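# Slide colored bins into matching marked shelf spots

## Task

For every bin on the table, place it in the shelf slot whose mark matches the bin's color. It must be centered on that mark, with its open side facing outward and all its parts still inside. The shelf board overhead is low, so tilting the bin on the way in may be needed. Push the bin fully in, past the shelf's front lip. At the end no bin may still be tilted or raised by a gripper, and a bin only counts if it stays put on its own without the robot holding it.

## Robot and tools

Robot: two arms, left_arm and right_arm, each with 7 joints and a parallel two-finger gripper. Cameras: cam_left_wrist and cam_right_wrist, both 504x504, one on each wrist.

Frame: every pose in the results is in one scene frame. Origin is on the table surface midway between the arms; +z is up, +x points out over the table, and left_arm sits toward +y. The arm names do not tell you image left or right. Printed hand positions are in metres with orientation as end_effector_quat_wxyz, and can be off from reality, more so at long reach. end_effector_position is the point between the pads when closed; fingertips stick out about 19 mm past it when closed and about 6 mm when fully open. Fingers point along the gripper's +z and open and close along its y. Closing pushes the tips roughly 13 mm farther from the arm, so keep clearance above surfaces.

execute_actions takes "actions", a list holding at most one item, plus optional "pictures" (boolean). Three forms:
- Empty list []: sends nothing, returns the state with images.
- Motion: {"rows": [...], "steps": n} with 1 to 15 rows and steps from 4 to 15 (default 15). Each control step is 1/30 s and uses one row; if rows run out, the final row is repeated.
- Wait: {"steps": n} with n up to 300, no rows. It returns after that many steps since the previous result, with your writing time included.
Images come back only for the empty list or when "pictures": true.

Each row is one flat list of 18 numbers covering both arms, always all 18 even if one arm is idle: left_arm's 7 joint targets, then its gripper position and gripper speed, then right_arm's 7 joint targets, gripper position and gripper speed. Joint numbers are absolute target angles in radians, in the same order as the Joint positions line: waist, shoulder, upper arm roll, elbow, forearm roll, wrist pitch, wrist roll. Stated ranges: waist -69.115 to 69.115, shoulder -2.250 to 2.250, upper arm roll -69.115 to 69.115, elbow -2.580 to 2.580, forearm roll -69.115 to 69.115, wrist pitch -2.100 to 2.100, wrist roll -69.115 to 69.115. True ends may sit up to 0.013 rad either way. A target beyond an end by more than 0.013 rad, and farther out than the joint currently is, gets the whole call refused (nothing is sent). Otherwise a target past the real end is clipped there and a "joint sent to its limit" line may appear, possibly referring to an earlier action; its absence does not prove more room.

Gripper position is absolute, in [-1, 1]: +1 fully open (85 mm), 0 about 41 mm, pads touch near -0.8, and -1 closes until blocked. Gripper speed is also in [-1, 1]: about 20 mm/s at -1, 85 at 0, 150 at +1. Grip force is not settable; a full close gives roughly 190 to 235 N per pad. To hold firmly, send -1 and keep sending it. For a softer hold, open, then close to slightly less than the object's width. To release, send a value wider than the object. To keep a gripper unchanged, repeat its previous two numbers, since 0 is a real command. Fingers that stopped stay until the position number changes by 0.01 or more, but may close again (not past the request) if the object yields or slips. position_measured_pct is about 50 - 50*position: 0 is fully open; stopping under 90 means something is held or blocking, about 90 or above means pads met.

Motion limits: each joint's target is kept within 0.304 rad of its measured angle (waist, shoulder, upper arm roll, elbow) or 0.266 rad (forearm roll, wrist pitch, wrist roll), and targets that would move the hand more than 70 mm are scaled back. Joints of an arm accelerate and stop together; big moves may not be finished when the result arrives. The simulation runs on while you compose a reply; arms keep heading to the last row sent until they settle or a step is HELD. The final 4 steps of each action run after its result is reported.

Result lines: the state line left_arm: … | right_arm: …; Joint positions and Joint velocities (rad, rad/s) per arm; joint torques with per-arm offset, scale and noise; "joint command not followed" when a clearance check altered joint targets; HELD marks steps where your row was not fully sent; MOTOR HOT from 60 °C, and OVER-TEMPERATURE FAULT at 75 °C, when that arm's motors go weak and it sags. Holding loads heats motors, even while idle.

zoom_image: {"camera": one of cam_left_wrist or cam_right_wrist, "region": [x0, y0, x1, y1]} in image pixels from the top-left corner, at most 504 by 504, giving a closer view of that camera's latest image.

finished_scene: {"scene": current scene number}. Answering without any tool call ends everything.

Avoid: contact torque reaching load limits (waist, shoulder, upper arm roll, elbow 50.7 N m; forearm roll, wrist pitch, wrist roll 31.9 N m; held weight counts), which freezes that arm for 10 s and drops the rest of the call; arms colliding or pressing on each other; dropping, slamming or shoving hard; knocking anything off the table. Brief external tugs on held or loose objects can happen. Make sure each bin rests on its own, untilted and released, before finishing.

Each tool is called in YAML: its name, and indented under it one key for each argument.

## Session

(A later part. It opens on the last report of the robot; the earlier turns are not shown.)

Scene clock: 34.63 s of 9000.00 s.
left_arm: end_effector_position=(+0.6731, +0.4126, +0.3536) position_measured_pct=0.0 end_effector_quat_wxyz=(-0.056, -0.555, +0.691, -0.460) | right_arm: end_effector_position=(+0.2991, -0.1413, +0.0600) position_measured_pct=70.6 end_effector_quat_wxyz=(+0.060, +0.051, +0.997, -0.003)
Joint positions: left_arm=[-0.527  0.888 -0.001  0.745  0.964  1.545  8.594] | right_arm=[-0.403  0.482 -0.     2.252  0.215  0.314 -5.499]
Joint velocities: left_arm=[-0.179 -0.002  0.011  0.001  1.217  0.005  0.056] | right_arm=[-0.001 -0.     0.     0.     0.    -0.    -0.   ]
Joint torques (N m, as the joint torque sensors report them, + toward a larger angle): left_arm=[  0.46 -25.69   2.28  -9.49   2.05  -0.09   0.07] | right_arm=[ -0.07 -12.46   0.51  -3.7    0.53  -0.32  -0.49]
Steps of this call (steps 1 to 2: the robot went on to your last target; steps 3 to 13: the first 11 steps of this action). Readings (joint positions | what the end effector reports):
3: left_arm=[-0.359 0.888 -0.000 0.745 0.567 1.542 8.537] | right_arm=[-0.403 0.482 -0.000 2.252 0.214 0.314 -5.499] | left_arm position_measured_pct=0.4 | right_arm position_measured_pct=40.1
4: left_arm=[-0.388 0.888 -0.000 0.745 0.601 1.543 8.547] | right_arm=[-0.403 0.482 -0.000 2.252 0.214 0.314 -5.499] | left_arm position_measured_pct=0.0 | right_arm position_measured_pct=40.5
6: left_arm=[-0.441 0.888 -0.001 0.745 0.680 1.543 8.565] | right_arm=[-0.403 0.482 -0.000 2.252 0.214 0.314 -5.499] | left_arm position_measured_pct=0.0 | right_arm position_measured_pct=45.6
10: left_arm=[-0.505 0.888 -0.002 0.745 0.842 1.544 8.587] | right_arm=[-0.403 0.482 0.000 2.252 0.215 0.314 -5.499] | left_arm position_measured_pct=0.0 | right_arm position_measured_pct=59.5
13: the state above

execute_actions:
  actions:
    - {"rows":[[-0.548,1.115,0,1.231,1.112,1.545,8.6,1,0,-0.403,0.465,0,2.246,0.204,0.337,-5.488,-1,0.3],[-0.548,1.115,0,1.231,1.112,1.545,8.6,1,0,-0.403,0.448,0,2.239,0.193,0.36,-5.477,-1,0.3],[-0.548,1.115,0,1.231,1.112,1.545,8.6,1,0,-0.403,0.43,0,2.232,0.183,0.385,-5.466,-1,0.3],[-0.548,1.115,0,1.231,1.112,1.545,8.6,1,0,-0.403,0.41,0,2.224,0.171,0.413,-5.454,-1,0.3],[-0.548,1.115,0,1.231,1.112,1.545,8.6,1,0,-0.403,0.39,0,2.215,0.16,0.441,-5.442,-1,0.3],[-0.548,1.115,0,1.231,1.112,1.545,8.6,1,0,-0.403,0.37,0,2.205,0.151,0.472,-5.432,-1,0.3],[-0.548,1.115,0,1.231,1.112,1.545,8.6,1,0,-0.403,0.348,0,2.195,0.143,0.503,-5.422,-1,0.3],[-0.548,1.115,0,1.231,1.112,1.545,8.6,1,0,-0.403,0.348,0,2.18,0.138,0.52,-5.415,-1,0.3],[-0.548,1.115,0,1.231,1.112,1.545,8.6,1,0,-0.404,0.355,0,2.155,0.13,0.544,-5.405,-1,0.3],[-0.548,1.115,0,1.231,1.112,1.545,8.6,1,0,-0.406,0.37,0,2.126,0.12,0.564,-5.393,-1,0.3],[-0.548,1.115,0,1.231,1.112,1.545,8.6,1,0,-0.407,0.385,0,2.097,0.111,0.584,-5.381,-1,0.3],[-0.548,1.115,0,1.231,1.112,1.545,8.6,1,0,-0.409,0.4,0,2.068,0.102,0.604,-5.368,-1,0.3],[-0.548,1.115,0,1.231,1.112,1.545,8.6,1,0,-0.41,0.416,0,2.039,0.093,0.624,-5.356,-1,0.3],[-0.548,1.115,0,1.231,1.112,1.545,8.6,1,0,-0.412,0.431,0,2.01,0.083,0.644,-5.344,-1,0.3],[-0.548,1.115,0,1.231,1.112,1.545,8.6,1,0,-0.417,0.492,0,1.893,0.046,0.725,-5.295,-1,0.3]]}

execute_actions:
  actions:
    - {"rows":[[-0.548,1.115,0,1.231,1.112,1.545,8.6,1,0,-0.417,0.492,0,1.893,0.046,0.725,-5.295,-1,0.3],[-0.548,1.115,0,1.231,1.112,1.545,8.6,1,0,-0.417,0.492,0,1.893,0.046,0.725,-5.295,-1,0.3],[-0.548,1.115,0,1.231,1.112,1.545,8.6,1,0,-0.419,0.507,0,1.864,0.037,0.745,-5.283,-1,0.3],[-0.548,1.115,0,1.231,1.112,1.545,8.6,1,0,-0.42,0.522,0,1.835,0.028,0.765,-5.271,-1,0.3],[-0.548,1.115,0,1.231,1.112,1.545,8.6,1,0,-0.421,0.538,0,1.806,0.018,0.785,-5.258,-1,0.3],[-0.548,1.115,0,1.231,1.112,1.545,8.6,1,0,-0.423,0.553,0,1.777,0.009,0.805,-5.246,-1,0.3],[-0.548,1.115,0,1.231,1.112,1.545,8.6,1,0,-0.424,0.568,0,1.748,0,0.8255,-5.234,-1,0.3],[-0.548,1.115,0,1.231,1.112,1.545,8.6,1,0,-0.419,0.583,0,1.719,0,0.839,-5.229,-1,0.3],[-0.548,1.115,0,1.231,1.112,1.545,8.6,1,0,-0.413,0.597,0,1.691,0,0.853,-5.223,-1,0.3],[-0.548,1.115,0,1.231,1.112,1.545,8.6,1,0,-0.408,0.612,0,1.663,0,0.867,-5.218,-1,0.3],[-0.548,1.115,0,1.231,1.112,1.545,8.6,1,0,-0.402,0.627,0,1.634,0,0.881,-5.212,-1,0.3],[-0.548,1.115,0,1.231,1.112,1.545,8.6,1,0,-0.396,0.6415,0,1.606,0,0.894,-5.206,-1,0.3],[-0.548,1.115,0,1.231,1.112,1.545,8.6,1,0,-0.39,0.656,0,1.577,0,0.908,-5.2,-1,0.3],[-0.548,1.115,0,1.231,1.112,1.545,8.6,1,0,-0.384,0.671,0,1.549,0,0.922,-5.194,-1,0.3],[-0.548,1.115,0,1.231,1.112,1.545,8.6,1,0,-0.378,0.686,0,1.52,0,0.936,-5.188,-1,0.3]]}

execute_actions:
  actions:
    - {"rows":[[-0.548,1.115,0,1.231,1.112,1.545,8.6,1,0,-0.373,0.7,0,1.492,0,0.949,-5.183,-1,0.3],[-0.548,1.115,0,1.231,1.112,1.545,8.6,1,0,-0.368,0.715,0,1.463,0,0.963,-5.178,-1,0.3],[-0.548,1.115,0,1.231,1.112,1.545,8.6,1,0,-0.363,0.73,0,1.435,0,0.977,-5.173,-1,0.3],[-0.548,1.115,0,1.231,1.112,1.545,8.6,1,0,-0.358,0.744,0,1.406,0,0.991,-5.168,-1,0.3],[-0.548,1.115,0,1.231,1.112,1.545,8.6,1,0,-0.353,0.759,0,1.378,0,1.004,-5.163,-1,0.3],[-0.548,1.115,0,1.231,1.112,1.545,8.6,1,0,-0.348,0.774,0,1.35,0,1.018,-5.158,-1,0.3],[-0.548,1.115,0,1.231,1.112,1.545,8.6,1,0,-0.343,0.7885,0,1.321,0,1.032,-5.153,-1,0.3],[-0.548,1.115,0,1.231,1.112,1.545,8.6,1,0,-0.338,0.803,0,1.293,0,1.046,-5.148,-1,0.3],[-0.548,1.115,0,1.231,1.112,1.545,8.6,1,0,-0.333,0.818,0,1.264,0,1.06,-5.143,-1,0.3],[-0.548,1.115,0,1.231,1.112,1.545,8.6,1,0,-0.328,0.833,0,1.236,0,1.073,-5.138,-1,0.3],[-0.548,1.115,0,1.231,1.112,1.545,8.6,1,0,-0.323,0.847,0,1.207,0,1.087,-5.132,-1,0.3],[-0.548,1.115,0,1.231,1.112,1.545,8.6,1,0,-0.318,0.862,0,1.179,0,1.101,-5.127,-1,0.3]]}

execute_actions:
  actions:
    - {"steps":12}
  pictures: true

Scene clock: 36.33 s of 9000.00 s.
left_arm: end_effector_position=(+0.6576, +0.3897, +0.2662) position_measured_pct=0.0 end_effector_quat_wxyz=(+0.186, +0.599, -0.593, +0.505) | right_arm: end_effector_position=(+0.3057, -0.1386, +0.1109) position_measured_pct=88.9 end_effector_quat_wxyz=(+0.058, +0.051, +0.997, -0.005)
Joint positions: left_arm=[-0.548  1.004  0.     0.937  1.113  1.544  8.6  ] | right_arm=[-0.403  0.363  0.     2.172  0.138  0.517 -5.415]
Joint velocities: left_arm=[-0.     0.322 -0.001  0.758 -0.002 -0.002 -0.001] | right_arm=[-0.013 -0.035  0.003 -0.554 -0.225  0.619  0.277]
Joint torques (N m, as the joint torque sensors report them, + toward a larger angle): left_arm=[  0.19 -26.86   2.88  -8.74   1.97   0.88   0.01] | right_arm=[ -0.04 -10.43   0.38  -6.73   0.37  -1.04  -0.45]
Steps of this call (steps 1 to 4: the last 4 steps of your previous action; steps 5 to 30: the robot went on to your last target; steps 31 to 40: nothing new was sent; steps 41 to 51: the first 11 steps of this action). Readings (joint positions | what the end effector reports):
41: left_arm=[-0.548 0.888 0.000 0.746 1.112 1.545 8.600] | right_arm=[-0.403 0.480 -0.000 2.252 0.214 0.315 -5.499] | left_arm position_measured_pct=0.0 | right_arm position_measured_pct=88.9
42: left_arm=[-0.548 0.892 0.000 0.750 1.113 1.545 8.600] | right_arm=[-0.403 0.475 -0.000 2.250 0.211 0.322 -5.496] | left_arm position_measured_pct=0.0 | right_arm position_measured_pct=88.9
44: left_arm=[-0.548 0.911 0.001 0.776 1.114 1.545 8.600] | right_arm=[-0.403 0.452 -0.000 2.242 0.198 0.351 -5.482] | left_arm position_measured_pct=0.0 | right_arm position_measured_pct=88.9
48: left_arm=[-0.548 0.969 0.000 0.865 1.112 1.545 8.600] | right_arm=[-0.403 0.390 -0.000 2.214 0.163 0.442 -5.444] | left_arm position_measured_pct=0.0 | right_arm position_measured_pct=88.9
51: the state above

Scene clock: 36.83 s of 9000.00 s.
left_arm: end_effector_position=(+0.5794, +0.3376, +0.1462) position_measured_pct=0.0 end_effector_quat_wxyz=(+0.348, +0.650, -0.494, +0.460) | right_arm: end_effector_position=(+0.3819, -0.0685, +0.1147) position_measured_pct=88.9 end_effector_quat_wxyz=(+0.004, +0.012, +1.000, -0.001)
Joint positions: left_arm=[-0.548  1.115 -0.     1.23   1.112  1.545  8.6  ] | right_arm=[-0.419  0.566 -0.001  1.754  0.009  0.816 -5.243]
Joint velocities: left_arm=[-0.003  0.001  0.005  0.009  0.013  0.002 -0.   ] | right_arm=[ 0.03   0.452 -0.002 -0.861 -0.14   0.497  0.249]
Joint torques (N m, as the joint torque sensors report them, + toward a larger angle): left_arm=[  0.16 -24.75   2.65  -5.81   1.15   1.51   0.01] | right_arm=[  0.49 -18.08   1.32  -6.92   0.97  -0.2   -0.64]
Steps of this call (steps 1 to 4: the last 4 steps of your previous action; steps 5 to 15: the first 11 steps of this action). Readings (joint positions | what the end effector reports):
5: left_arm=[-0.548 1.055 -0.000 1.070 1.112 1.544 8.600] | right_arm=[-0.409 0.403 0.000 2.053 0.097 0.614 -5.362] | left_arm position_measured_pct=0.0 | right_arm position_measured_pct=88.9
6: left_arm=[-0.548 1.065 -0.000 1.097 1.112 1.544 8.600] | right_arm=[-0.411 0.422 0.000 2.020 0.087 0.637 -5.348] | left_arm position_measured_pct=0.0 | right_arm position_measured_pct=88.9
8: left_arm=[-0.548 1.085 -0.000 1.151 1.112 1.544 8.600] | right_arm=[-0.414 0.457 0.000 1.958 0.067 0.680 -5.322] | left_arm position_measured_pct=0.0 | right_arm position_measured_pct=88.9
12: left_arm=[-0.548 1.112 -0.000 1.223 1.111 1.545 8.600] | right_arm=[-0.420 0.520 0.000 1.841 0.029 0.762 -5.273] | left_arm position_measured_pct=0.0 | right_arm position_measured_pct=88.9
15: the state above

Scene clock: 37.33 s of 9000.00 s.
left_arm: end_effector_position=(+0.5793, +0.3376, +0.1462) position_measured_pct=0.0 end_effector_quat_wxyz=(+0.348, +0.651, -0.494, +0.460) | right_arm: end_effector_position=(+0.4942, -0.0535, +0.1079) position_measured_pct=88.9 end_effector_quat_wxyz=(-0.001, +0.009, +1.000, -0.000)
Joint positions: left_arm=[-0.548  1.115  0.     1.231  1.112  1.545  8.6  ] | right_arm=[-0.344  0.788 -0.     1.325  0.     1.03  -5.154]
Joint velocities: left_arm=[-0.     0.001  0.    -0.     0.001 -0.001  0.   ] | right_arm=[ 0.152  0.442 -0.    -0.852  0.     0.412  0.152]
Joint torques (N m, as the joint torque sensors report them, + toward a larger angle): left_arm=[  0.09 -24.35   2.87  -5.91   1.44   1.75  -0.05] | right_arm=[  0.04 -23.1    0.67  -8.76   0.2   -0.41  -0.73]
Steps of this call (steps 1 to 4: the last 4 steps of your previous action; steps 5 to 15: the first 11 steps of this action). Readings (joint positions | what the end effector reports):
5: left_arm=[-0.548 1.115 0.000 1.231 1.112 1.545 8.600] | right_arm=[-0.399 0.640 -0.001 1.611 -0.000 0.891 -5.208] | left_arm position_measured_pct=0.0 | right_arm position_measured_pct=88.9
6: left_arm=[-0.548 1.115 -0.000 1.231 1.112 1.545 8.600] | right_arm=[-0.393 0.655 -0.001 1.582 0.000 0.905 -5.202] | left_arm position_measured_pct=0.0 | right_arm position_measured_pct=88.9
8: left_arm=[-0.548 1.115 -0.000 1.231 1.112 1.545 8.600] | right_arm=[-0.381 0.685 0.000 1.525 0.000 0.933 -5.190] | left_arm position_measured_pct=0.0 | right_arm position_measured_pct=88.9
12: left_arm=[-0.548 1.115 -0.000 1.231 1.112 1.545 8.600] | right_arm=[-0.359 0.744 -0.000 1.411 0.000 0.989 -5.169] | left_arm position_measured_pct=0.0 | right_arm position_measured_pct=88.9
15: the state above

Scene clock: 37.73 s of 9000.00 s.
left_arm: end_effector_position=(+0.5793, +0.3376, +0.1462) position_measured_pct=0.0 end_effector_quat_wxyz=(+0.348, +0.651, -0.494, +0.460) | right_arm: end_effector_position=(+0.5291, -0.0546, +0.1047) position_measured_pct=88.9 end_effector_quat_wxyz=(-0.001, +0.008, +1.000, -0.000)
Joint positions: left_arm=[-0.548  1.115  0.     1.231  1.112  1.545  8.6  ] | right_arm=[-0.318  0.862  0.     1.18   0.     1.101 -5.127]
Joint velocities: left_arm=[-0.    -0.     0.    -0.001  0.    -0.001 -0.001] | right_arm=[ 0.003  0.017 -0.001 -0.004 -0.001  0.002 -0.   ]
Joint torques (N m, as the joint torque sensors report them, + toward a larger angle): left_arm=[ -0.22 -24.73   2.63  -6.05   1.43   1.83  -0.03] | right_arm=[  0.1  -24.86   0.58  -8.44   0.22  -0.19  -0.44]
Kept back: nothing.
Steps of this call (steps 1 to 4: the last 4 steps of your previous action; steps 5 to 12: the robot went on to your last target). Readings (joint positions | what the end effector reports):
1: left_arm=[-0.548 1.115 0.000 1.231 1.112 1.545 8.600] | right_arm=[-0.339 0.803 -0.000 1.297 0.000 1.044 -5.149] | left_arm position_measured_pct=0.0 | right_arm position_measured_pct=88.9
2: left_arm=[-0.548 1.115 0.000 1.231 1.112 1.545 8.600] | right_arm=[-0.334 0.817 -0.000 1.269 0.000 1.058 -5.143] | left_arm position_measured_pct=0.0 | right_arm position_measured_pct=88.9
4: left_arm=[-0.548 1.115 0.000 1.231 1.112 1.545 8.600] | right_arm=[-0.326 0.841 0.000 1.221 0.000 1.081 -5.135] | left_arm position_measured_pct=0.0 | right_arm position_measured_pct=88.9
8: left_arm=[-0.548 1.115 0.000 1.231 1.112 1.545 8.600] | right_arm=[-0.319 0.859 0.001 1.183 0.000 1.100 -5.127] | left_arm position_measured_pct=0.0 | right_arm position_measured_pct=88.9
12: the state above

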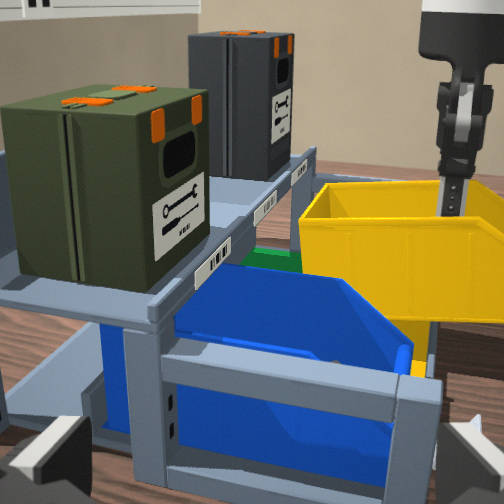

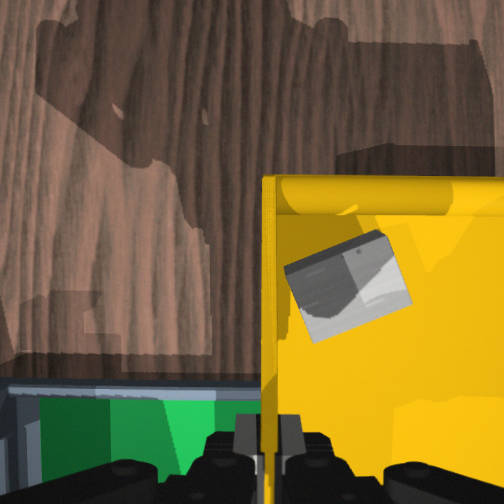

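execute_actions:
  actions:
    - {"rows":[[-0.548,1.115,0,1.231,1.112,1.545,8.6,1,0,-0.323,0.872,0,1.168,0,1.101,-5.134,-1,0.3],[-0.548,1.115,0,1.231,1.112,1.545,8.6,1,0,-0.327,0.883,0,1.158,0,1.101,-5.14,-1,0.3],[-0.548,1.115,0,1.231,1.112,1.545,8.6,1,0,-0.331,0.893,0,1.147,0,1.101,-5.147,-1,0.3],[-0.548,1.115,0,1.231,1.112,1.545,8.6,1,0,-0.336,0.904,0,1.137,0,1.101,-5.153,-1,0.3],[-0.548,1.115,0,1.231,1.112,1.545,8.6,1,0,-0.34,0.9143,0,1.126,0,1.101,-5.16,-1,0.3]]}

execute_actions:
  actions:
    - {"steps":5}
  pictures: true

Scene clock: 38.37 s of 9000.00 s.
left_arm: end_effector_position=(+0.5793, +0.3376, +0.1462) position_measured_pct=0.0 end_effector_quat_wxyz=(+0.348, +0.651, -0.494, +0.460) | right_arm: end_effector_position=(+0.5372, -0.0368, +0.0877) position_measured_pct=88.9 end_effector_quat_wxyz=(-0.001, +0.014, +1.000, -0.000)
Joint positions: left_arm=[-0.548  1.115  0.     1.231  1.112  1.545  8.6  ] | right_arm=[-0.34   0.914 -0.     1.128 -0.     1.101 -5.16 ]
Joint velocities: left_arm=[ 0.    -0.002  0.    -0.001 -0.    -0.     0.   ] | right_arm=[-0.004  0.012  0.01  -0.016  0.004  0.002 -0.003]
Joint torques (N m, as the joint torque sensors report them, + toward a larger angle): left_arm=[ -0.12 -24.77   2.9   -6.01   1.5    1.85  -0.06] | right_arm=[ -0.09 -24.77   0.6   -8.24   0.6   -0.21  -0.7 ]
Steps of this call (steps 1 to 8: the robot went on to your last target; steps 9 to 19: the first 11 steps of this action). Readings (joint positions | what the end effector reports):
9: left_arm=[-0.548 1.115 0.000 1.231 1.112 1.545 8.600] | right_arm=[-0.319 0.865 0.000 1.179 0.000 1.101 -5.127] | left_arm position_measured_pct=0.0 | right_arm position_measured_pct=88.9
10: left_arm=[-0.548 1.115 0.000 1.231 1.112 1.545 8.600] | right_arm=[-0.321 0.869 0.001 1.174 0.001 1.102 -5.130] | left_arm position_measured_pct=0.0 | right_arm position_measured_pct=88.9
12: left_arm=[-0.548 1.115 0.000 1.231 1.112 1.545 8.600] | right_arm=[-0.327 0.885 0.001 1.159 0.000 1.101 -5.139] | left_arm position_measured_pct=0.0 | right_arm position_measured_pct=88.9
16: left_arm=[-0.548 1.115 0.000 1.231 1.112 1.545 8.600] | right_arm=[-0.338 0.912 -0.001 1.131 -0.000 1.101 -5.158] | left_arm position_measured_pct=0.0 | right_arm position_measured_pct=88.9
19: the state above

Scene clock: 38.53 s of 9000.00 s.
left_arm: end_effector_position=(+0.5793, +0.3376, +0.1462) position_measured_pct=0.0 end_effector_quat_wxyz=(+0.348, +0.651, -0.494, +0.460) | right_arm: end_effector_position=(+0.5373, -0.0369, +0.0871) position_measured_pct=88.9 end_effector_quat_wxyz=(-0.001, +0.014, +1.000, -0.000)
Joint positions: left_arm=[-0.548  1.115  0.     1.231  1.112  1.545  8.6  ] | right_arm=[-0.34   0.916  0.     1.127  0.     1.101 -5.16 ]
Joint velocities: left_arm=[ 0.    -0.    -0.     0.001 -0.     0.     0.001] | right_arm=[-0.001  0.004 -0.001 -0.001 -0.001  0.    -0.   ]
Joint torques (N m, as the joint torque sensors report them, + toward a larger angle): left_arm=[ -0.1  -24.6    2.72  -6.1    1.42   1.75   0.03] | right_arm=[  0.23 -25.     0.69  -8.61   0.32  -0.12  -0.54]
Kept back: nothing.
Steps of this call (steps 1 to 4: the last 4 steps of your previous action; step 5: the robot went on to your last target). Readings (joint positions | what the end effector reports):
1: left_arm=[-0.548 1.115 0.000 1.231 1.112 1.545 8.600] | right_arm=[-0.340 0.915 -0.000 1.127 0.000 1.101 -5.160] | left_arm position_measured_pct=0.0 | right_arm position_measured_pct=88.9
2: left_arm=[-0.548 1.115 0.000 1.231 1.112 1.545 8.600] | right_arm=[-0.340 0.915 -0.000 1.127 0.000 1.101 -5.160] | left_arm position_measured_pct=0.0 | right_arm position_measured_pct=88.9
4: left_arm=[-0.548 1.115 0.000 1.231 1.112 1.545 8.600] | right_arm=[-0.340 0.915 0.000 1.127 0.000 1.101 -5.160] | left_arm position_measured_pct=0.0 | right_arm position_measured_pct=88.9
5: the state above

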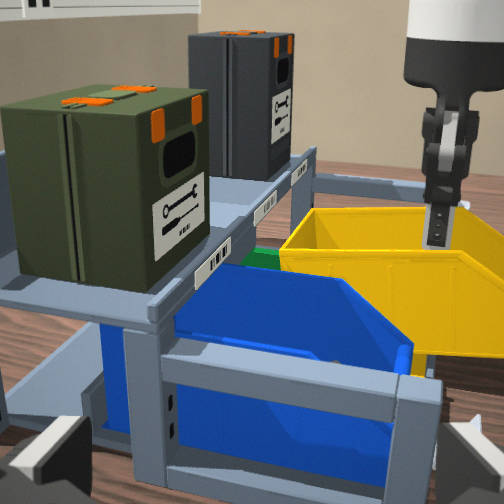

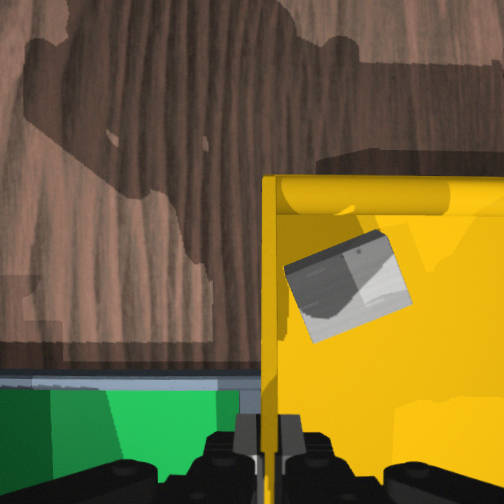

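execute_actions:
  actions:
    - {"rows":[[-0.548,1.115,0,1.231,1.112,1.545,8.6,1,0,-0.344,0.92,0,1.123,0,1.099,-5.164,-1,0.3],[-0.548,1.115,0,1.231,1.112,1.545,8.6,1,0,-0.3485,0.9256,0,1.119,0,1.097,-5.1685,-1,0.3],[-0.548,1.115,0,1.231,1.112,1.545,8.6,1,0,-0.3485,0.9256,0,1.119,0,1.097,-5.1685,-1,0.3],[-0.548,1.115,0,1.231,1.112,1.545,8.6,1,0,-0.3485,0.9256,0,1.119,0,1.097,-5.1685,-1,0.3],[-0.548,1.115,0,1.231,1.112,1.545,8.6,1,0,-0.3485,0.9256,0,1.119,0,1.097,-5.1685,-1,0.3],[-0.548,1.115,0,1.231,1.112,1.545,8.6,1,0,-0.3466,0.932,0,1.1056,0.001,1.101,-5.167,-1,0.3],[-0.548,1.115,0,1.231,1.112,1.545,8.6,1,0,-0.3447,0.939,0,1.092,0.003,1.105,-5.166,-1,0.3],[-0.548,1.115,0,1.231,1.112,1.545,8.6,1,0,-0.3428,0.9454,0,1.078,0.004,1.11,-5.165,-1,0.3],[-0.548,1.115,0,1.231,1.112,1.545,8.6,1,0,-0.341,0.952,0,1.0645,0.006,1.114,-5.163,-1,0.3],[-0.548,1.115,0,1.231,1.112,1.545,8.6,1,0,-0.339,0.9587,0,1.051,0.007,1.1185,-5.162,-1,0.3],[-0.548,1.115,0,1.231,1.112,1.545,8.6,1,0,-0.337,0.965,0,1.037,0.008,1.123,-5.161,-1,0.3],[-0.548,1.115,0,1.231,1.112,1.545,8.6,1,0,-0.335,0.972,0,1.023,0.01,1.127,-5.159,-1,0.3],[-0.548,1.115,0,1.231,1.112,1.545,8.6,1,0,-0.333,0.9785,0,1.01,0.011,1.132,-5.158,-1,0.3],[-0.548,1.115,0,1.231,1.112,1.545,8.6,1,0,-0.331,0.985,0,0.996,0.013,1.136,-5.157,-1,0.3],[-0.548,1.115,0,1.231,1.112,1.545,8.6,1,0,-0.3295,0.9917,0,0.982,0.014,1.1404,-5.1555,-1,0.3]]}

execute_actions:
  actions:
    - {"steps":13}
  pictures: true

Scene clock: 39.43 s of 9000.00 s.
left_arm: end_effector_position=(+0.5793, +0.3376, +0.1462) position_measured_pct=0.0 end_effector_quat_wxyz=(+0.348, +0.651, -0.494, +0.460) | right_arm: end_effector_position=(+0.5499, -0.0313, +0.0802) position_measured_pct=88.9 end_effector_quat_wxyz=(+0.003, +0.014, +1.000, -0.001)
Joint positions: left_arm=[-0.548  1.115  0.     1.231  1.112  1.545  8.6  ] | right_arm=[-0.342  0.951 -0.     1.073  0.005  1.112 -5.164]
Joint velocities: left_arm=[-0.    -0.002  0.    -0.     0.     0.    -0.   ] | right_arm=[ 0.052  0.172  0.003 -0.364  0.038  0.116  0.034]
Joint torques (N m, as the joint torque sensors report them, + toward a larger angle): left_arm=[ -0.09 -24.65   2.7   -6.1    1.35   1.78  -0.01] | right_arm=[  0.32 -26.27   0.73  -8.45   0.43  -0.09  -0.69]
Steps of this call (steps 1 to 15: the robot went on to your last target; step 16: nothing new was sent; steps 17 to 27: the first 11 steps of this action). Readings (joint positions | what the end effector reports):
17: left_arm=[-0.548 1.115 0.000 1.231 1.112 1.545 8.600] | right_arm=[-0.341 0.917 0.000 1.126 0.000 1.101 -5.160] | left_arm position_measured_pct=0.0 | right_arm position_measured_pct=88.9
18: left_arm=[-0.548 1.115 0.000 1.231 1.112 1.545 8.600] | right_arm=[-0.343 0.920 0.001 1.124 0.000 1.100 -5.162] | left_arm position_measured_pct=0.0 | right_arm position_measured_pct=88.9
20: left_arm=[-0.548 1.115 0.000 1.231 1.112 1.545 8.600] | right_arm=[-0.347 0.926 0.000 1.121 0.000 1.098 -5.167] | left_arm position_measured_pct=0.0 | right_arm position_measured_pct=88.9
24: left_arm=[-0.548 1.115 0.000 1.231 1.112 1.545 8.600] | right_arm=[-0.346 0.935 -0.001 1.106 0.001 1.102 -5.167] | left_arm position_measured_pct=0.0 | right_arm position_measured_pct=88.9
27: the state above

Scene clock: 39.87 s of 9000.00 s.
left_arm: end_effector_position=(+0.5793, +0.3376, +0.1462) position_measured_pct=0.0 end_effector_quat_wxyz=(+0.348, +0.651, -0.494, +0.460) | right_arm: end_effector_position=(+0.5744, -0.0320, +0.0798) position_measured_pct=88.9 end_effector_quat_wxyz=(+0.014, +0.014, +1.000, -0.001)
Joint positions: left_arm=[-0.548  1.115  0.     1.231  1.112  1.545  8.6  ] | right_arm=[-0.33   0.993 -0.     0.983  0.014  1.14  -5.156]
Joint velocities: left_arm=[ 0. -0.  0.  0.  0.  0.  0.] | right_arm=[-0.     0.009 -0.001 -0.002 -0.     0.001  0.   ]
Joint torques (N m, as the joint torque sensors report them, + toward a larger angle): left_arm=[  0.   -24.45   2.9   -6.08   1.36   1.74  -0.03] | right_arm=[  0.09 -26.36   0.63  -8.85   0.43  -0.42  -0.49]
Kept back: nothing.
Steps of this call (steps 1 to 4: the last 4 steps of your previous action; steps 5 to 13: the robot went on to your last target). Readings (joint positions | what the end effector reports):
1: left_arm=[-0.548 1.115 0.000 1.231 1.112 1.545 8.600] | right_arm=[-0.340 0.957 -0.000 1.061 0.006 1.116 -5.163] | left_arm position_measured_pct=0.0 | right_arm position_measured_pct=88.9
2: left_arm=[-0.548 1.115 0.000 1.231 1.112 1.545 8.600] | right_arm=[-0.338 0.963 -0.000 1.048 0.007 1.120 -5.162] | left_arm position_measured_pct=0.0 | right_arm position_measured_pct=88.9
4: left_arm=[-0.548 1.115 0.000 1.231 1.112 1.545 8.600] | right_arm=[-0.335 0.976 -0.000 1.021 0.010 1.128 -5.159] | left_arm position_measured_pct=0.0 | right_arm position_measured_pct=88.9
8: left_arm=[-0.548 1.115 0.000 1.231 1.112 1.545 8.600] | right_arm=[-0.330 0.991 0.000 0.986 0.014 1.139 -5.156] | left_arm position_measured_pct=0.0 | right_arm position_measured_pct=88.9
13: the state above

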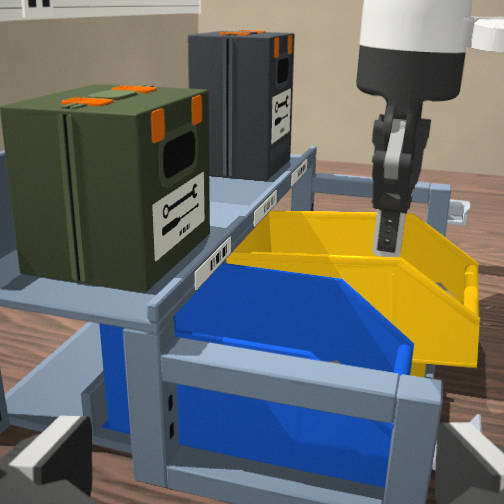

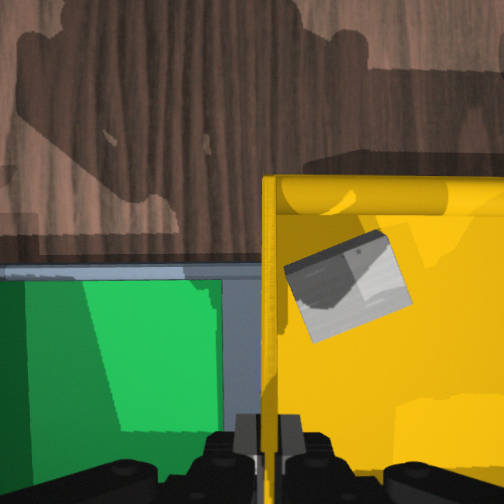

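execute_actions:
  actions:
    - {"rows":[[-0.548,1.115,0,1.231,1.112,1.545,8.6,1,0,-0.3275,1.0004,0,0.9636,0.015,1.1485,-5.153,-1,0.3],[-0.548,1.115,0,1.231,1.112,1.545,8.6,1,0,-0.3256,1.009,0,0.945,0.015,1.1566,-5.151,-1,0.3],[-0.548,1.115,0,1.231,1.112,1.545,8.6,1,0,-0.3236,1.0177,0,0.926,0.016,1.165,-5.148,-1,0.3],[-0.548,1.115,0,1.231,1.112,1.545,8.6,1,0,-0.3217,1.026,0,0.9076,0.017,1.173,-5.146,-1,0.3],[-0.548,1.115,0,1.231,1.112,1.545,8.6,1,0,-0.3197,1.035,0,0.889,0.0175,1.181,-5.143,-1,0.3],[-0.548,1.115,0,1.231,1.112,1.545,8.6,1,0,-0.3178,1.0437,0,0.87,0.018,1.189,-5.141,-1,0.3],[-0.548,1.115,0,1.231,1.112,1.545,8.6,1,0,-0.3158,1.052,0,0.852,0.019,1.197,-5.138,-1,0.3],[-0.548,1.115,0,1.231,1.112,1.545,8.6,1,0,-0.314,1.061,0,0.833,0.02,1.205,-5.136,-1,0.3],[-0.548,1.115,0,1.231,1.112,1.545,8.6,1,0,-0.312,1.0696,0,0.8144,0.02,1.2135,-5.133,-1,0.3],[-0.548,1.115,0,1.231,1.112,1.545,8.6,1,0,-0.31,1.0783,0,0.7958,0.021,1.2216,-5.131,-1,0.3]]}

execute_actions:
  actions:
    - {"steps":8}
  pictures: true

Scene clock: 40.67 s of 9000.00 s.
left_arm: end_effector_position=(+0.5793, +0.3376, +0.1462) position_measured_pct=0.0 end_effector_quat_wxyz=(+0.348, +0.651, -0.494, +0.460) | right_arm: end_effector_position=(+0.6041, -0.0322, +0.0775) position_measured_pct=88.9 end_effector_quat_wxyz=(+0.021, +0.011, +1.000, -0.001)
Joint positions: left_arm=[-0.548  1.115  0.     1.231  1.112  1.545  8.6  ] | right_arm=[-0.314  1.062 -0.     0.838  0.019  1.204 -5.136]
Joint velocities: left_arm=[ 0.001  0.001 -0.     0.    -0.    -0.    -0.   ] | right_arm=[ 0.051  0.224  0.001 -0.501  0.018  0.217  0.067]
Joint torques (N m, as the joint torque sensors report them, + toward a larger angle): left_arm=[  0.09 -24.63   2.73  -6.09   1.3    1.75  -0.01] | right_arm=[ -0.17 -27.6    1.03  -9.04   0.24  -0.26  -0.41]
Steps of this call (steps 1 to 13: the robot went on to your last target; steps 14 to 24: the first 11 steps of this action). Readings (joint positions | what the end effector reports):
14: left_arm=[-0.548 1.115 0.000 1.231 1.112 1.545 8.600] | right_arm=[-0.329 0.994 -0.000 0.982 0.014 1.141 -5.155] | left_arm position_measured_pct=0.0 | right_arm position_measured_pct=88.9
15: left_arm=[-0.548 1.115 0.000 1.231 1.112 1.545 8.600] | right_arm=[-0.329 0.997 -0.000 0.976 0.014 1.143 -5.155] | left_arm position_measured_pct=0.0 | right_arm position_measured_pct=88.9
17: left_arm=[-0.548 1.115 0.000 1.231 1.112 1.545 8.600] | right_arm=[-0.326 1.009 -0.000 0.953 0.015 1.153 -5.152] | left_arm position_measured_pct=0.0 | right_arm position_measured_pct=88.9
21: left_arm=[-0.548 1.115 0.000 1.231 1.112 1.545 8.600] | right_arm=[-0.320 1.038 -0.000 0.890 0.017 1.181 -5.143] | left_arm position_measured_pct=0.0 | right_arm position_measured_pct=88.9
24: the state above

Scene clock: 40.93 s of 9000.00 s.
left_arm: end_effector_position=(+0.5793, +0.3376, +0.1462) position_measured_pct=0.0 end_effector_quat_wxyz=(+0.348, +0.651, -0.494, +0.460) | right_arm: end_effector_position=(+0.6122, -0.0325, +0.0783) position_measured_pct=88.9 end_effector_quat_wxyz=(+0.024, +0.011, +1.000, -0.000)
Joint positions: left_arm=[-0.548  1.115  0.     1.231  1.112  1.545  8.6  ] | right_arm=[-0.31   1.079  0.     0.797  0.021  1.222 -5.131]
Joint velocities: left_arm=[-0.     0.001 -0.    -0.001  0.    -0.    -0.   ] | right_arm=[ 0.002  0.013 -0.001 -0.006 -0.     0.002  0.   ]
Joint torques (N m, as the joint torque sensors report them, + toward a larger angle): left_arm=[  0.04 -24.51   2.73  -6.07   1.38   1.79  -0.02] | right_arm=[  0.11 -27.62   0.71  -8.99   0.3   -0.47  -0.48]
Kept back: nothing.
Steps of this call (steps 1 to 4: the last 4 steps of your previous action; steps 5 to 8: the robot went on to your last target). Readings (joint positions | what the end effector reports):
1: left_arm=[-0.548 1.115 0.000 1.231 1.112 1.545 8.600] | right_arm=[-0.313 1.068 0.000 0.822 0.020 1.210 -5.134] | left_arm position_measured_pct=0.0 | right_arm position_measured_pct=88.9
2: left_arm=[-0.548 1.115 0.000 1.231 1.112 1.545 8.600] | right_arm=[-0.311 1.073 0.000 0.811 0.021 1.216 -5.133] | left_arm position_measured_pct=0.0 | right_arm position_measured_pct=88.9
4: left_arm=[-0.548 1.115 0.000 1.231 1.112 1.545 8.600] | right_arm=[-0.310 1.077 0.000 0.800 0.021 1.220 -5.131] | left_arm position_measured_pct=0.0 | right_arm position_measured_pct=88.9
8: the state above

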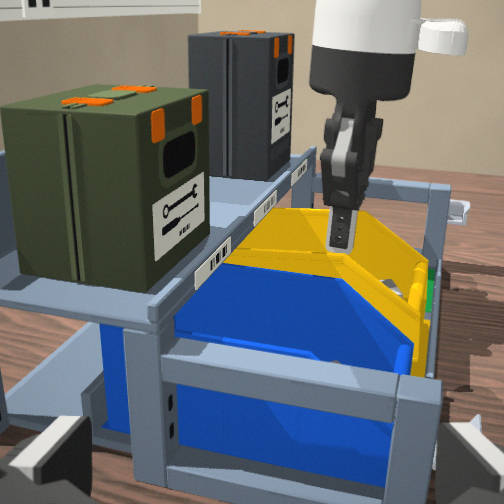

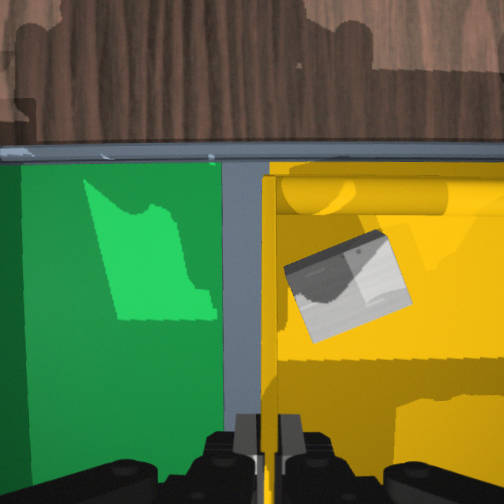

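execute_actions:
  actions:
    - {"rows":[[-0.548,1.115,0,1.231,1.112,1.545,8.6,1,0,-0.3114,1.073,0,0.8117,0.025,1.204,-5.133,-1,0.3],[-0.548,1.115,0,1.231,1.112,1.545,8.6,1,0,-0.3128,1.068,0,0.8276,0.029,1.186,-5.136,-1,0.3],[-0.548,1.115,0,1.231,1.112,1.545,8.6,1,0,-0.3142,1.0627,0,0.8435,0.033,1.1685,-5.139,-1,0.3],[-0.548,1.115,0,1.231,1.112,1.545,8.6,1,0,-0.3156,1.0575,0,0.859,0.037,1.151,-5.142,-1,0.3],[-0.548,1.115,0,1.231,1.112,1.545,8.6,1,0,-0.317,1.052,0,0.875,0.04,1.133,-5.145,-1,0.3],[-0.548,1.115,0,1.231,1.112,1.545,8.6,1,0,-0.3184,1.047,0,0.891,0.044,1.1155,-5.148,-1,0.3],[-0.548,1.115,0,1.231,1.112,1.545,8.6,1,0,-0.3198,1.042,0,0.907,0.048,1.098,-5.15,-1,0.3],[-0.548,1.115,0,1.231,1.112,1.545,8.6,1,0,-0.3212,1.037,0,0.923,0.052,1.08,-5.153,-1,0.3],[-0.548,1.115,0,1.231,1.112,1.545,8.6,1,0,-0.3227,1.0315,0,0.939,0.056,1.0625,-5.156,-1,0.3]]}

execute_actions:
  actions:
    - {"steps":8}
  pictures: true

Scene clock: 41.67 s of 9000.00 s.
left_arm: end_effector_position=(+0.5793, +0.3376, +0.1462) position_measured_pct=0.0 end_effector_quat_wxyz=(+0.348, +0.651, -0.494, +0.460) | right_arm: end_effector_position=(+0.6124, -0.0329, +0.0692) position_measured_pct=88.9 end_effector_quat_wxyz=(+0.054, +0.009, +0.998, -0.001)
Joint positions: left_arm=[-0.548  1.115  0.     1.231  1.112  1.545  8.6  ] | right_arm=[-0.321  1.039 -0.     0.921  0.051  1.083 -5.153]
Joint velocities: left_arm=[-0. -0.  0. -0. -0.  0. -0.] | right_arm=[-0.027 -0.094 -0.002  0.333  0.086 -0.382 -0.062]
Joint torques (N m, as the joint torque sensors report them, + toward a larger angle): left_arm=[  0.15 -24.53   2.52  -5.91   1.24   1.81   0.05] | right_arm=[  0.1  -27.21   0.96  -9.55   0.39  -0.71  -0.28]
Steps of this call (steps 1 to 11: the robot went on to your last target; steps 12 to 22: the first 11 steps of this action). Readings (joint positions | what the end effector reports):
12: left_arm=[-0.548 1.115 0.000 1.231 1.112 1.545 8.600] | right_arm=[-0.310 1.080 0.000 0.798 0.021 1.221 -5.131] | left_arm position_measured_pct=0.0 | right_arm position_measured_pct=88.9
13: left_arm=[-0.548 1.115 0.000 1.231 1.112 1.545 8.600] | right_arm=[-0.311 1.077 0.000 0.803 0.022 1.216 -5.132] | left_arm position_measured_pct=0.0 | right_arm position_measured_pct=88.9
15: left_arm=[-0.548 1.115 0.000 1.231 1.112 1.545 8.600] | right_arm=[-0.313 1.070 0.000 0.824 0.027 1.193 -5.135] | left_arm position_measured_pct=0.0 | right_arm position_measured_pct=88.9
19: left_arm=[-0.548 1.115 0.000 1.231 1.112 1.545 8.600] | right_arm=[-0.317 1.052 0.000 0.878 0.041 1.131 -5.145] | left_arm position_measured_pct=0.0 | right_arm position_measured_pct=88.9
22: the state above

Scene clock: 41.93 s of 9000.00 s.
left_arm: end_effector_position=(+0.5793, +0.3376, +0.1462) position_measured_pct=0.0 end_effector_quat_wxyz=(+0.348, +0.651, -0.494, +0.460) | right_arm: end_effector_position=(+0.6122, -0.0330, +0.0679) position_measured_pct=88.9 end_effector_quat_wxyz=(+0.059, +0.008, +0.998, -0.001)
Joint positions: left_arm=[-0.548  1.115  0.     1.231  1.112  1.545  8.6  ] | right_arm=[-0.323  1.034 -0.     0.939  0.056  1.063 -5.156]
Joint velocities: left_arm=[ 0.    -0.001  0.     0.     0.    -0.    -0.001] | right_arm=[-0.    -0.003  0.     0.004  0.001  0.    -0.   ]
Joint torques (N m, as the joint torque sensors report them, + toward a larger angle): left_arm=[ -0.01 -24.59   2.63  -6.05   1.4    1.77  -0.05] | right_arm=[  0.19 -26.67   0.51  -9.24   0.57  -0.45  -0.52]
Kept back: nothing.
Steps of this call (steps 1 to 4: the last 4 steps of your previous action; steps 5 to 8: the robot went on to your last target). Readings (joint positions | what the end effector reports):
1: left_arm=[-0.548 1.115 0.000 1.231 1.112 1.545 8.600] | right_arm=[-0.322 1.037 -0.000 0.930 0.054 1.073 -5.154] | left_arm position_measured_pct=0.0 | right_arm position_measured_pct=88.9
2: left_arm=[-0.548 1.115 0.000 1.231 1.112 1.545 8.600] | right_arm=[-0.322 1.036 -0.000 0.935 0.055 1.067 -5.155] | left_arm position_measured_pct=0.0 | right_arm position_measured_pct=88.9
4: left_arm=[-0.548 1.115 0.000 1.231 1.112 1.545 8.600] | right_arm=[-0.322 1.034 -0.000 0.938 0.056 1.063 -5.156] | left_arm position_measured_pct=0.0 | right_arm position_measured_pct=88.9
8: the state above

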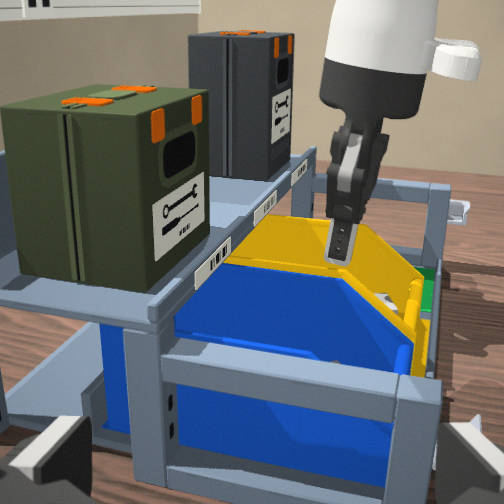

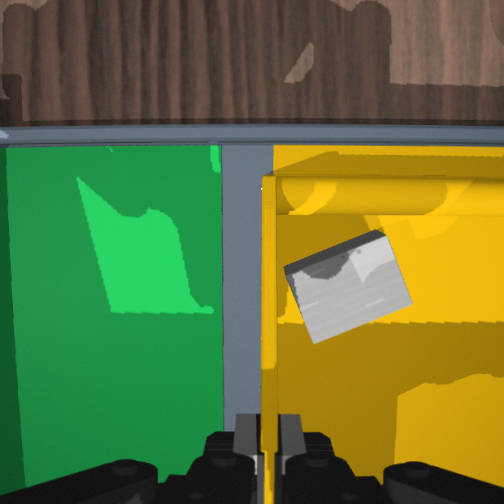

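execute_actions:
  actions:
    - {"rows":[[-0.548,1.115,0,1.231,1.112,1.545,8.6,1,0,-0.325,1.0315,0,0.939,0.056,1.0625,-5.158,-1,0.3],[-0.548,1.115,0,1.231,1.112,1.545,8.6,1,0,-0.325,1.0315,0,0.939,0.056,1.0625,-5.158,-1,0.3],[-0.548,1.115,0,1.231,1.112,1.545,8.6,1,0,-0.325,1.0315,0,0.939,0.056,1.0625,-5.158,-1,0.3],[-0.548,1.115,0,1.231,1.112,1.545,8.6,1,0,-0.325,1.0345,0,0.937,0.056,1.0615,-5.158,-1,0.3],[-0.548,1.115,0,1.231,1.112,1.545,8.6,1,0,-0.325,1.0345,0,0.937,0.056,1.0615,-5.158,-1,0.3],[-0.548,1.115,0,1.231,1.112,1.545,8.6,1,0,-0.325,1.0345,0,0.937,0.056,1.0615,-5.158,-1,0.3],[-0.548,1.115,0,1.231,1.112,1.545,8.6,1,0,-0.325,1.0345,0,0.937,0.056,1.0615,-5.158,-1,0.3],[-0.548,1.115,0,1.231,1.112,1.545,8.6,1,0,-0.325,1.0345,0,0.937,0.056,1.0615,-5.158,-0.1,0]]}

execute_actions:
  actions:
    - {"rows":[[-0.548,1.115,0,1.231,1.112,1.545,8.6,1,0,-0.325,0.83,0,0.937,0.056,1.265,-5.158,-0.1,0]]}

execute_actions:
  actions:
    - {"steps":6}
  pictures: true

Scene clock: 42.60 s of 9000.00 s.
left_arm: end_effector_position=(+0.5793, +0.3376, +0.1462) position_measured_pct=0.0 end_effector_quat_wxyz=(+0.348, +0.651, -0.494, +0.460) | right_arm: end_effector_position=(+0.6127, -0.0310, +0.0680) position_measured_pct=84.5 end_effector_quat_wxyz=(+0.060, +0.008, +0.998, -0.000)
Joint positions: left_arm=[-0.548  1.115  0.     1.231  1.112  1.545  8.6  ] | right_arm=[-0.325  1.035 -0.     0.937  0.056  1.061 -5.158]
Joint velocities: left_arm=[-0.001 -0.    -0.     0.    -0.    -0.001  0.   ] | right_arm=[-0.002 -0.012  0.001 -0.01   0.    -0.004 -0.   ]
Joint torques (N m, as the joint torque sensors report them, + toward a larger angle): left_arm=[ -0.14 -24.62   2.77  -5.86   1.39   1.86   0.02] | right_arm=[ -0.25 -25.08   1.01  -8.93   0.52  -0.14  -0.4 ]
Steps of this call (steps 1 to 9: the robot went on to your last target; steps 10 to 20: the first 11 steps of this action). Readings (joint positions | what the end effector reports):
10: left_arm=[-0.548 1.115 0.000 1.231 1.112 1.545 8.600] | right_arm=[-0.323 1.033 0.000 0.940 0.056 1.063 -5.156] | left_arm position_measured_pct=0.0 | right_arm position_measured_pct=88.9
11: left_arm=[-0.548 1.115 0.000 1.231 1.112 1.545 8.600] | right_arm=[-0.324 1.033 0.000 0.940 0.056 1.063 -5.157] | left_arm position_measured_pct=0.0 | right_arm position_measured_pct=88.9
13: left_arm=[-0.548 1.115 0.000 1.231 1.112 1.545 8.600] | right_arm=[-0.325 1.034 -0.000 0.939 0.056 1.063 -5.158] | left_arm position_measured_pct=0.0 | right_arm position_measured_pct=88.9
17: left_arm=[-0.548 1.115 0.000 1.231 1.112 1.545 8.600] | right_arm=[-0.325 1.035 -0.000 0.938 0.056 1.062 -5.158] | left_arm position_measured_pct=0.0 | right_arm position_measured_pct=88.9
20: the state above

Scene clock: 43.10 s of 9000.00 s.
left_arm: end_effector_position=(+0.5793, +0.3376, +0.1462) position_measured_pct=0.0 end_effector_quat_wxyz=(+0.348, +0.651, -0.494, +0.460) | right_arm: end_effector_position=(+0.5883, -0.0430, +0.1858) position_measured_pct=55.2 end_effector_quat_wxyz=(+0.061, +0.013, +0.998, -0.002)
Joint positions: left_arm=[-0.548  1.115  0.     1.231  1.112  1.545  8.6  ] | right_arm=[-0.325  0.851  0.     0.936  0.056  1.244 -5.158]
Joint velocities: left_arm=[-0.    -0.001  0.     0.     0.     0.001  0.   ] | right_arm=[ 0.001 -0.387  0.002 -0.019  0.001  0.41   0.   ]
Joint torques (N m, as the joint torque sensors report them, + toward a larger angle): left_arm=[  0.   -24.7    2.78  -5.98   1.41   1.78  -0.03] | right_arm=[ -0.62 -17.23   0.55  -6.25   0.26  -0.46  -0.5 ]
Steps of this call (steps 1 to 4: the last 4 steps of your previous action; steps 5 to 15: the first 11 steps of this action). Readings (joint positions | what the end effector reports):
5: left_arm=[-0.548 1.115 0.000 1.231 1.112 1.545 8.600] | right_arm=[-0.325 1.033 -0.000 0.937 0.056 1.063 -5.158] | left_arm position_measured_pct=0.0 | right_arm position_measured_pct=69.8
6: left_arm=[-0.548 1.115 0.000 1.231 1.112 1.545 8.600] | right_arm=[-0.325 1.028 -0.000 0.938 0.056 1.068 -5.158] | left_arm position_measured_pct=0.0 | right_arm position_measured_pct=67.1
8: left_arm=[-0.548 1.115 0.000 1.231 1.112 1.545 8.600] | right_arm=[-0.325 1.000 -0.000 0.939 0.056 1.096 -5.158] | left_arm position_measured_pct=0.0 | right_arm position_measured_pct=61.1
12: left_arm=[-0.548 1.115 0.000 1.231 1.112 1.545 8.600] | right_arm=[-0.325 0.907 -0.000 0.937 0.056 1.187 -5.158] | left_arm position_measured_pct=0.0 | right_arm position_measured_pct=55.6
15: the state above

Scene clock: 43.30 s of 9000.00 s.
left_arm: end_effector_position=(+0.5793, +0.3376, +0.1462) position_measured_pct=0.0 end_effector_quat_wxyz=(+0.348, +0.651, -0.494, +0.460) | right_arm: end_effector_position=(+0.5839, -0.0450, +0.1977) position_measured_pct=54.8 end_effector_quat_wxyz=(+0.061, +0.013, +0.998, -0.002)
Joint positions: left_arm=[-0.548  1.115  0.     1.231  1.112  1.545  8.6  ] | right_arm=[-0.325  0.832  0.     0.937  0.056  1.265 -5.158]
Joint velocities: left_arm=[-0.    -0.001 -0.    -0.    -0.001 -0.001 -0.   ] | right_arm=[ 0.    -0.013 -0.001  0.007  0.001  0.002  0.   ]
Joint torques (N m, as the joint torque sensors report them, + toward a larger angle): left_arm=[ -0.16 -24.61   2.86  -6.04   1.43   1.71  -0.11] | right_arm=[ -0.03 -22.99   0.81  -8.11   0.44  -0.36  -0.5 ]
Kept back: nothing.
Steps of this call (steps 1 to 4: the last 4 steps of your previous action; steps 5 to 6: the robot went on to your last target). Readings (joint positions | what the end effector reports):
1: left_arm=[-0.548 1.115 0.000 1.231 1.112 1.545 8.600] | right_arm=[-0.325 0.841 0.000 0.935 0.056 1.256 -5.158] | left_arm position_measured_pct=0.0 | right_arm position_measured_pct=54.8
2: left_arm=[-0.548 1.115 0.000 1.231 1.112 1.545 8.600] | right_arm=[-0.325 0.835 0.000 0.935 0.056 1.262 -5.158] | left_arm position_measured_pct=0.0 | right_arm position_measured_pct=54.8
4: left_arm=[-0.548 1.115 0.000 1.231 1.112 1.545 8.600] | right_arm=[-0.325 0.833 0.000 0.936 0.056 1.265 -5.158] | left_arm position_measured_pct=0.0 | right_arm position_measured_pct=54.8
6: the state above

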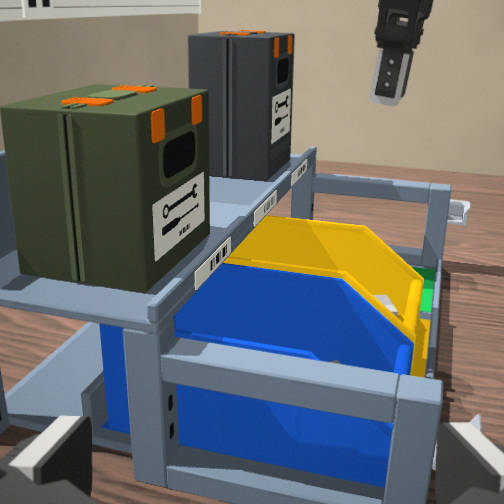

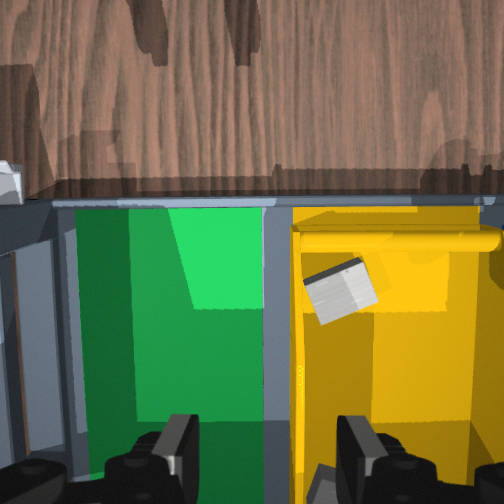

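finished_scene:
  scene: 1

The scene is finished: the task was done.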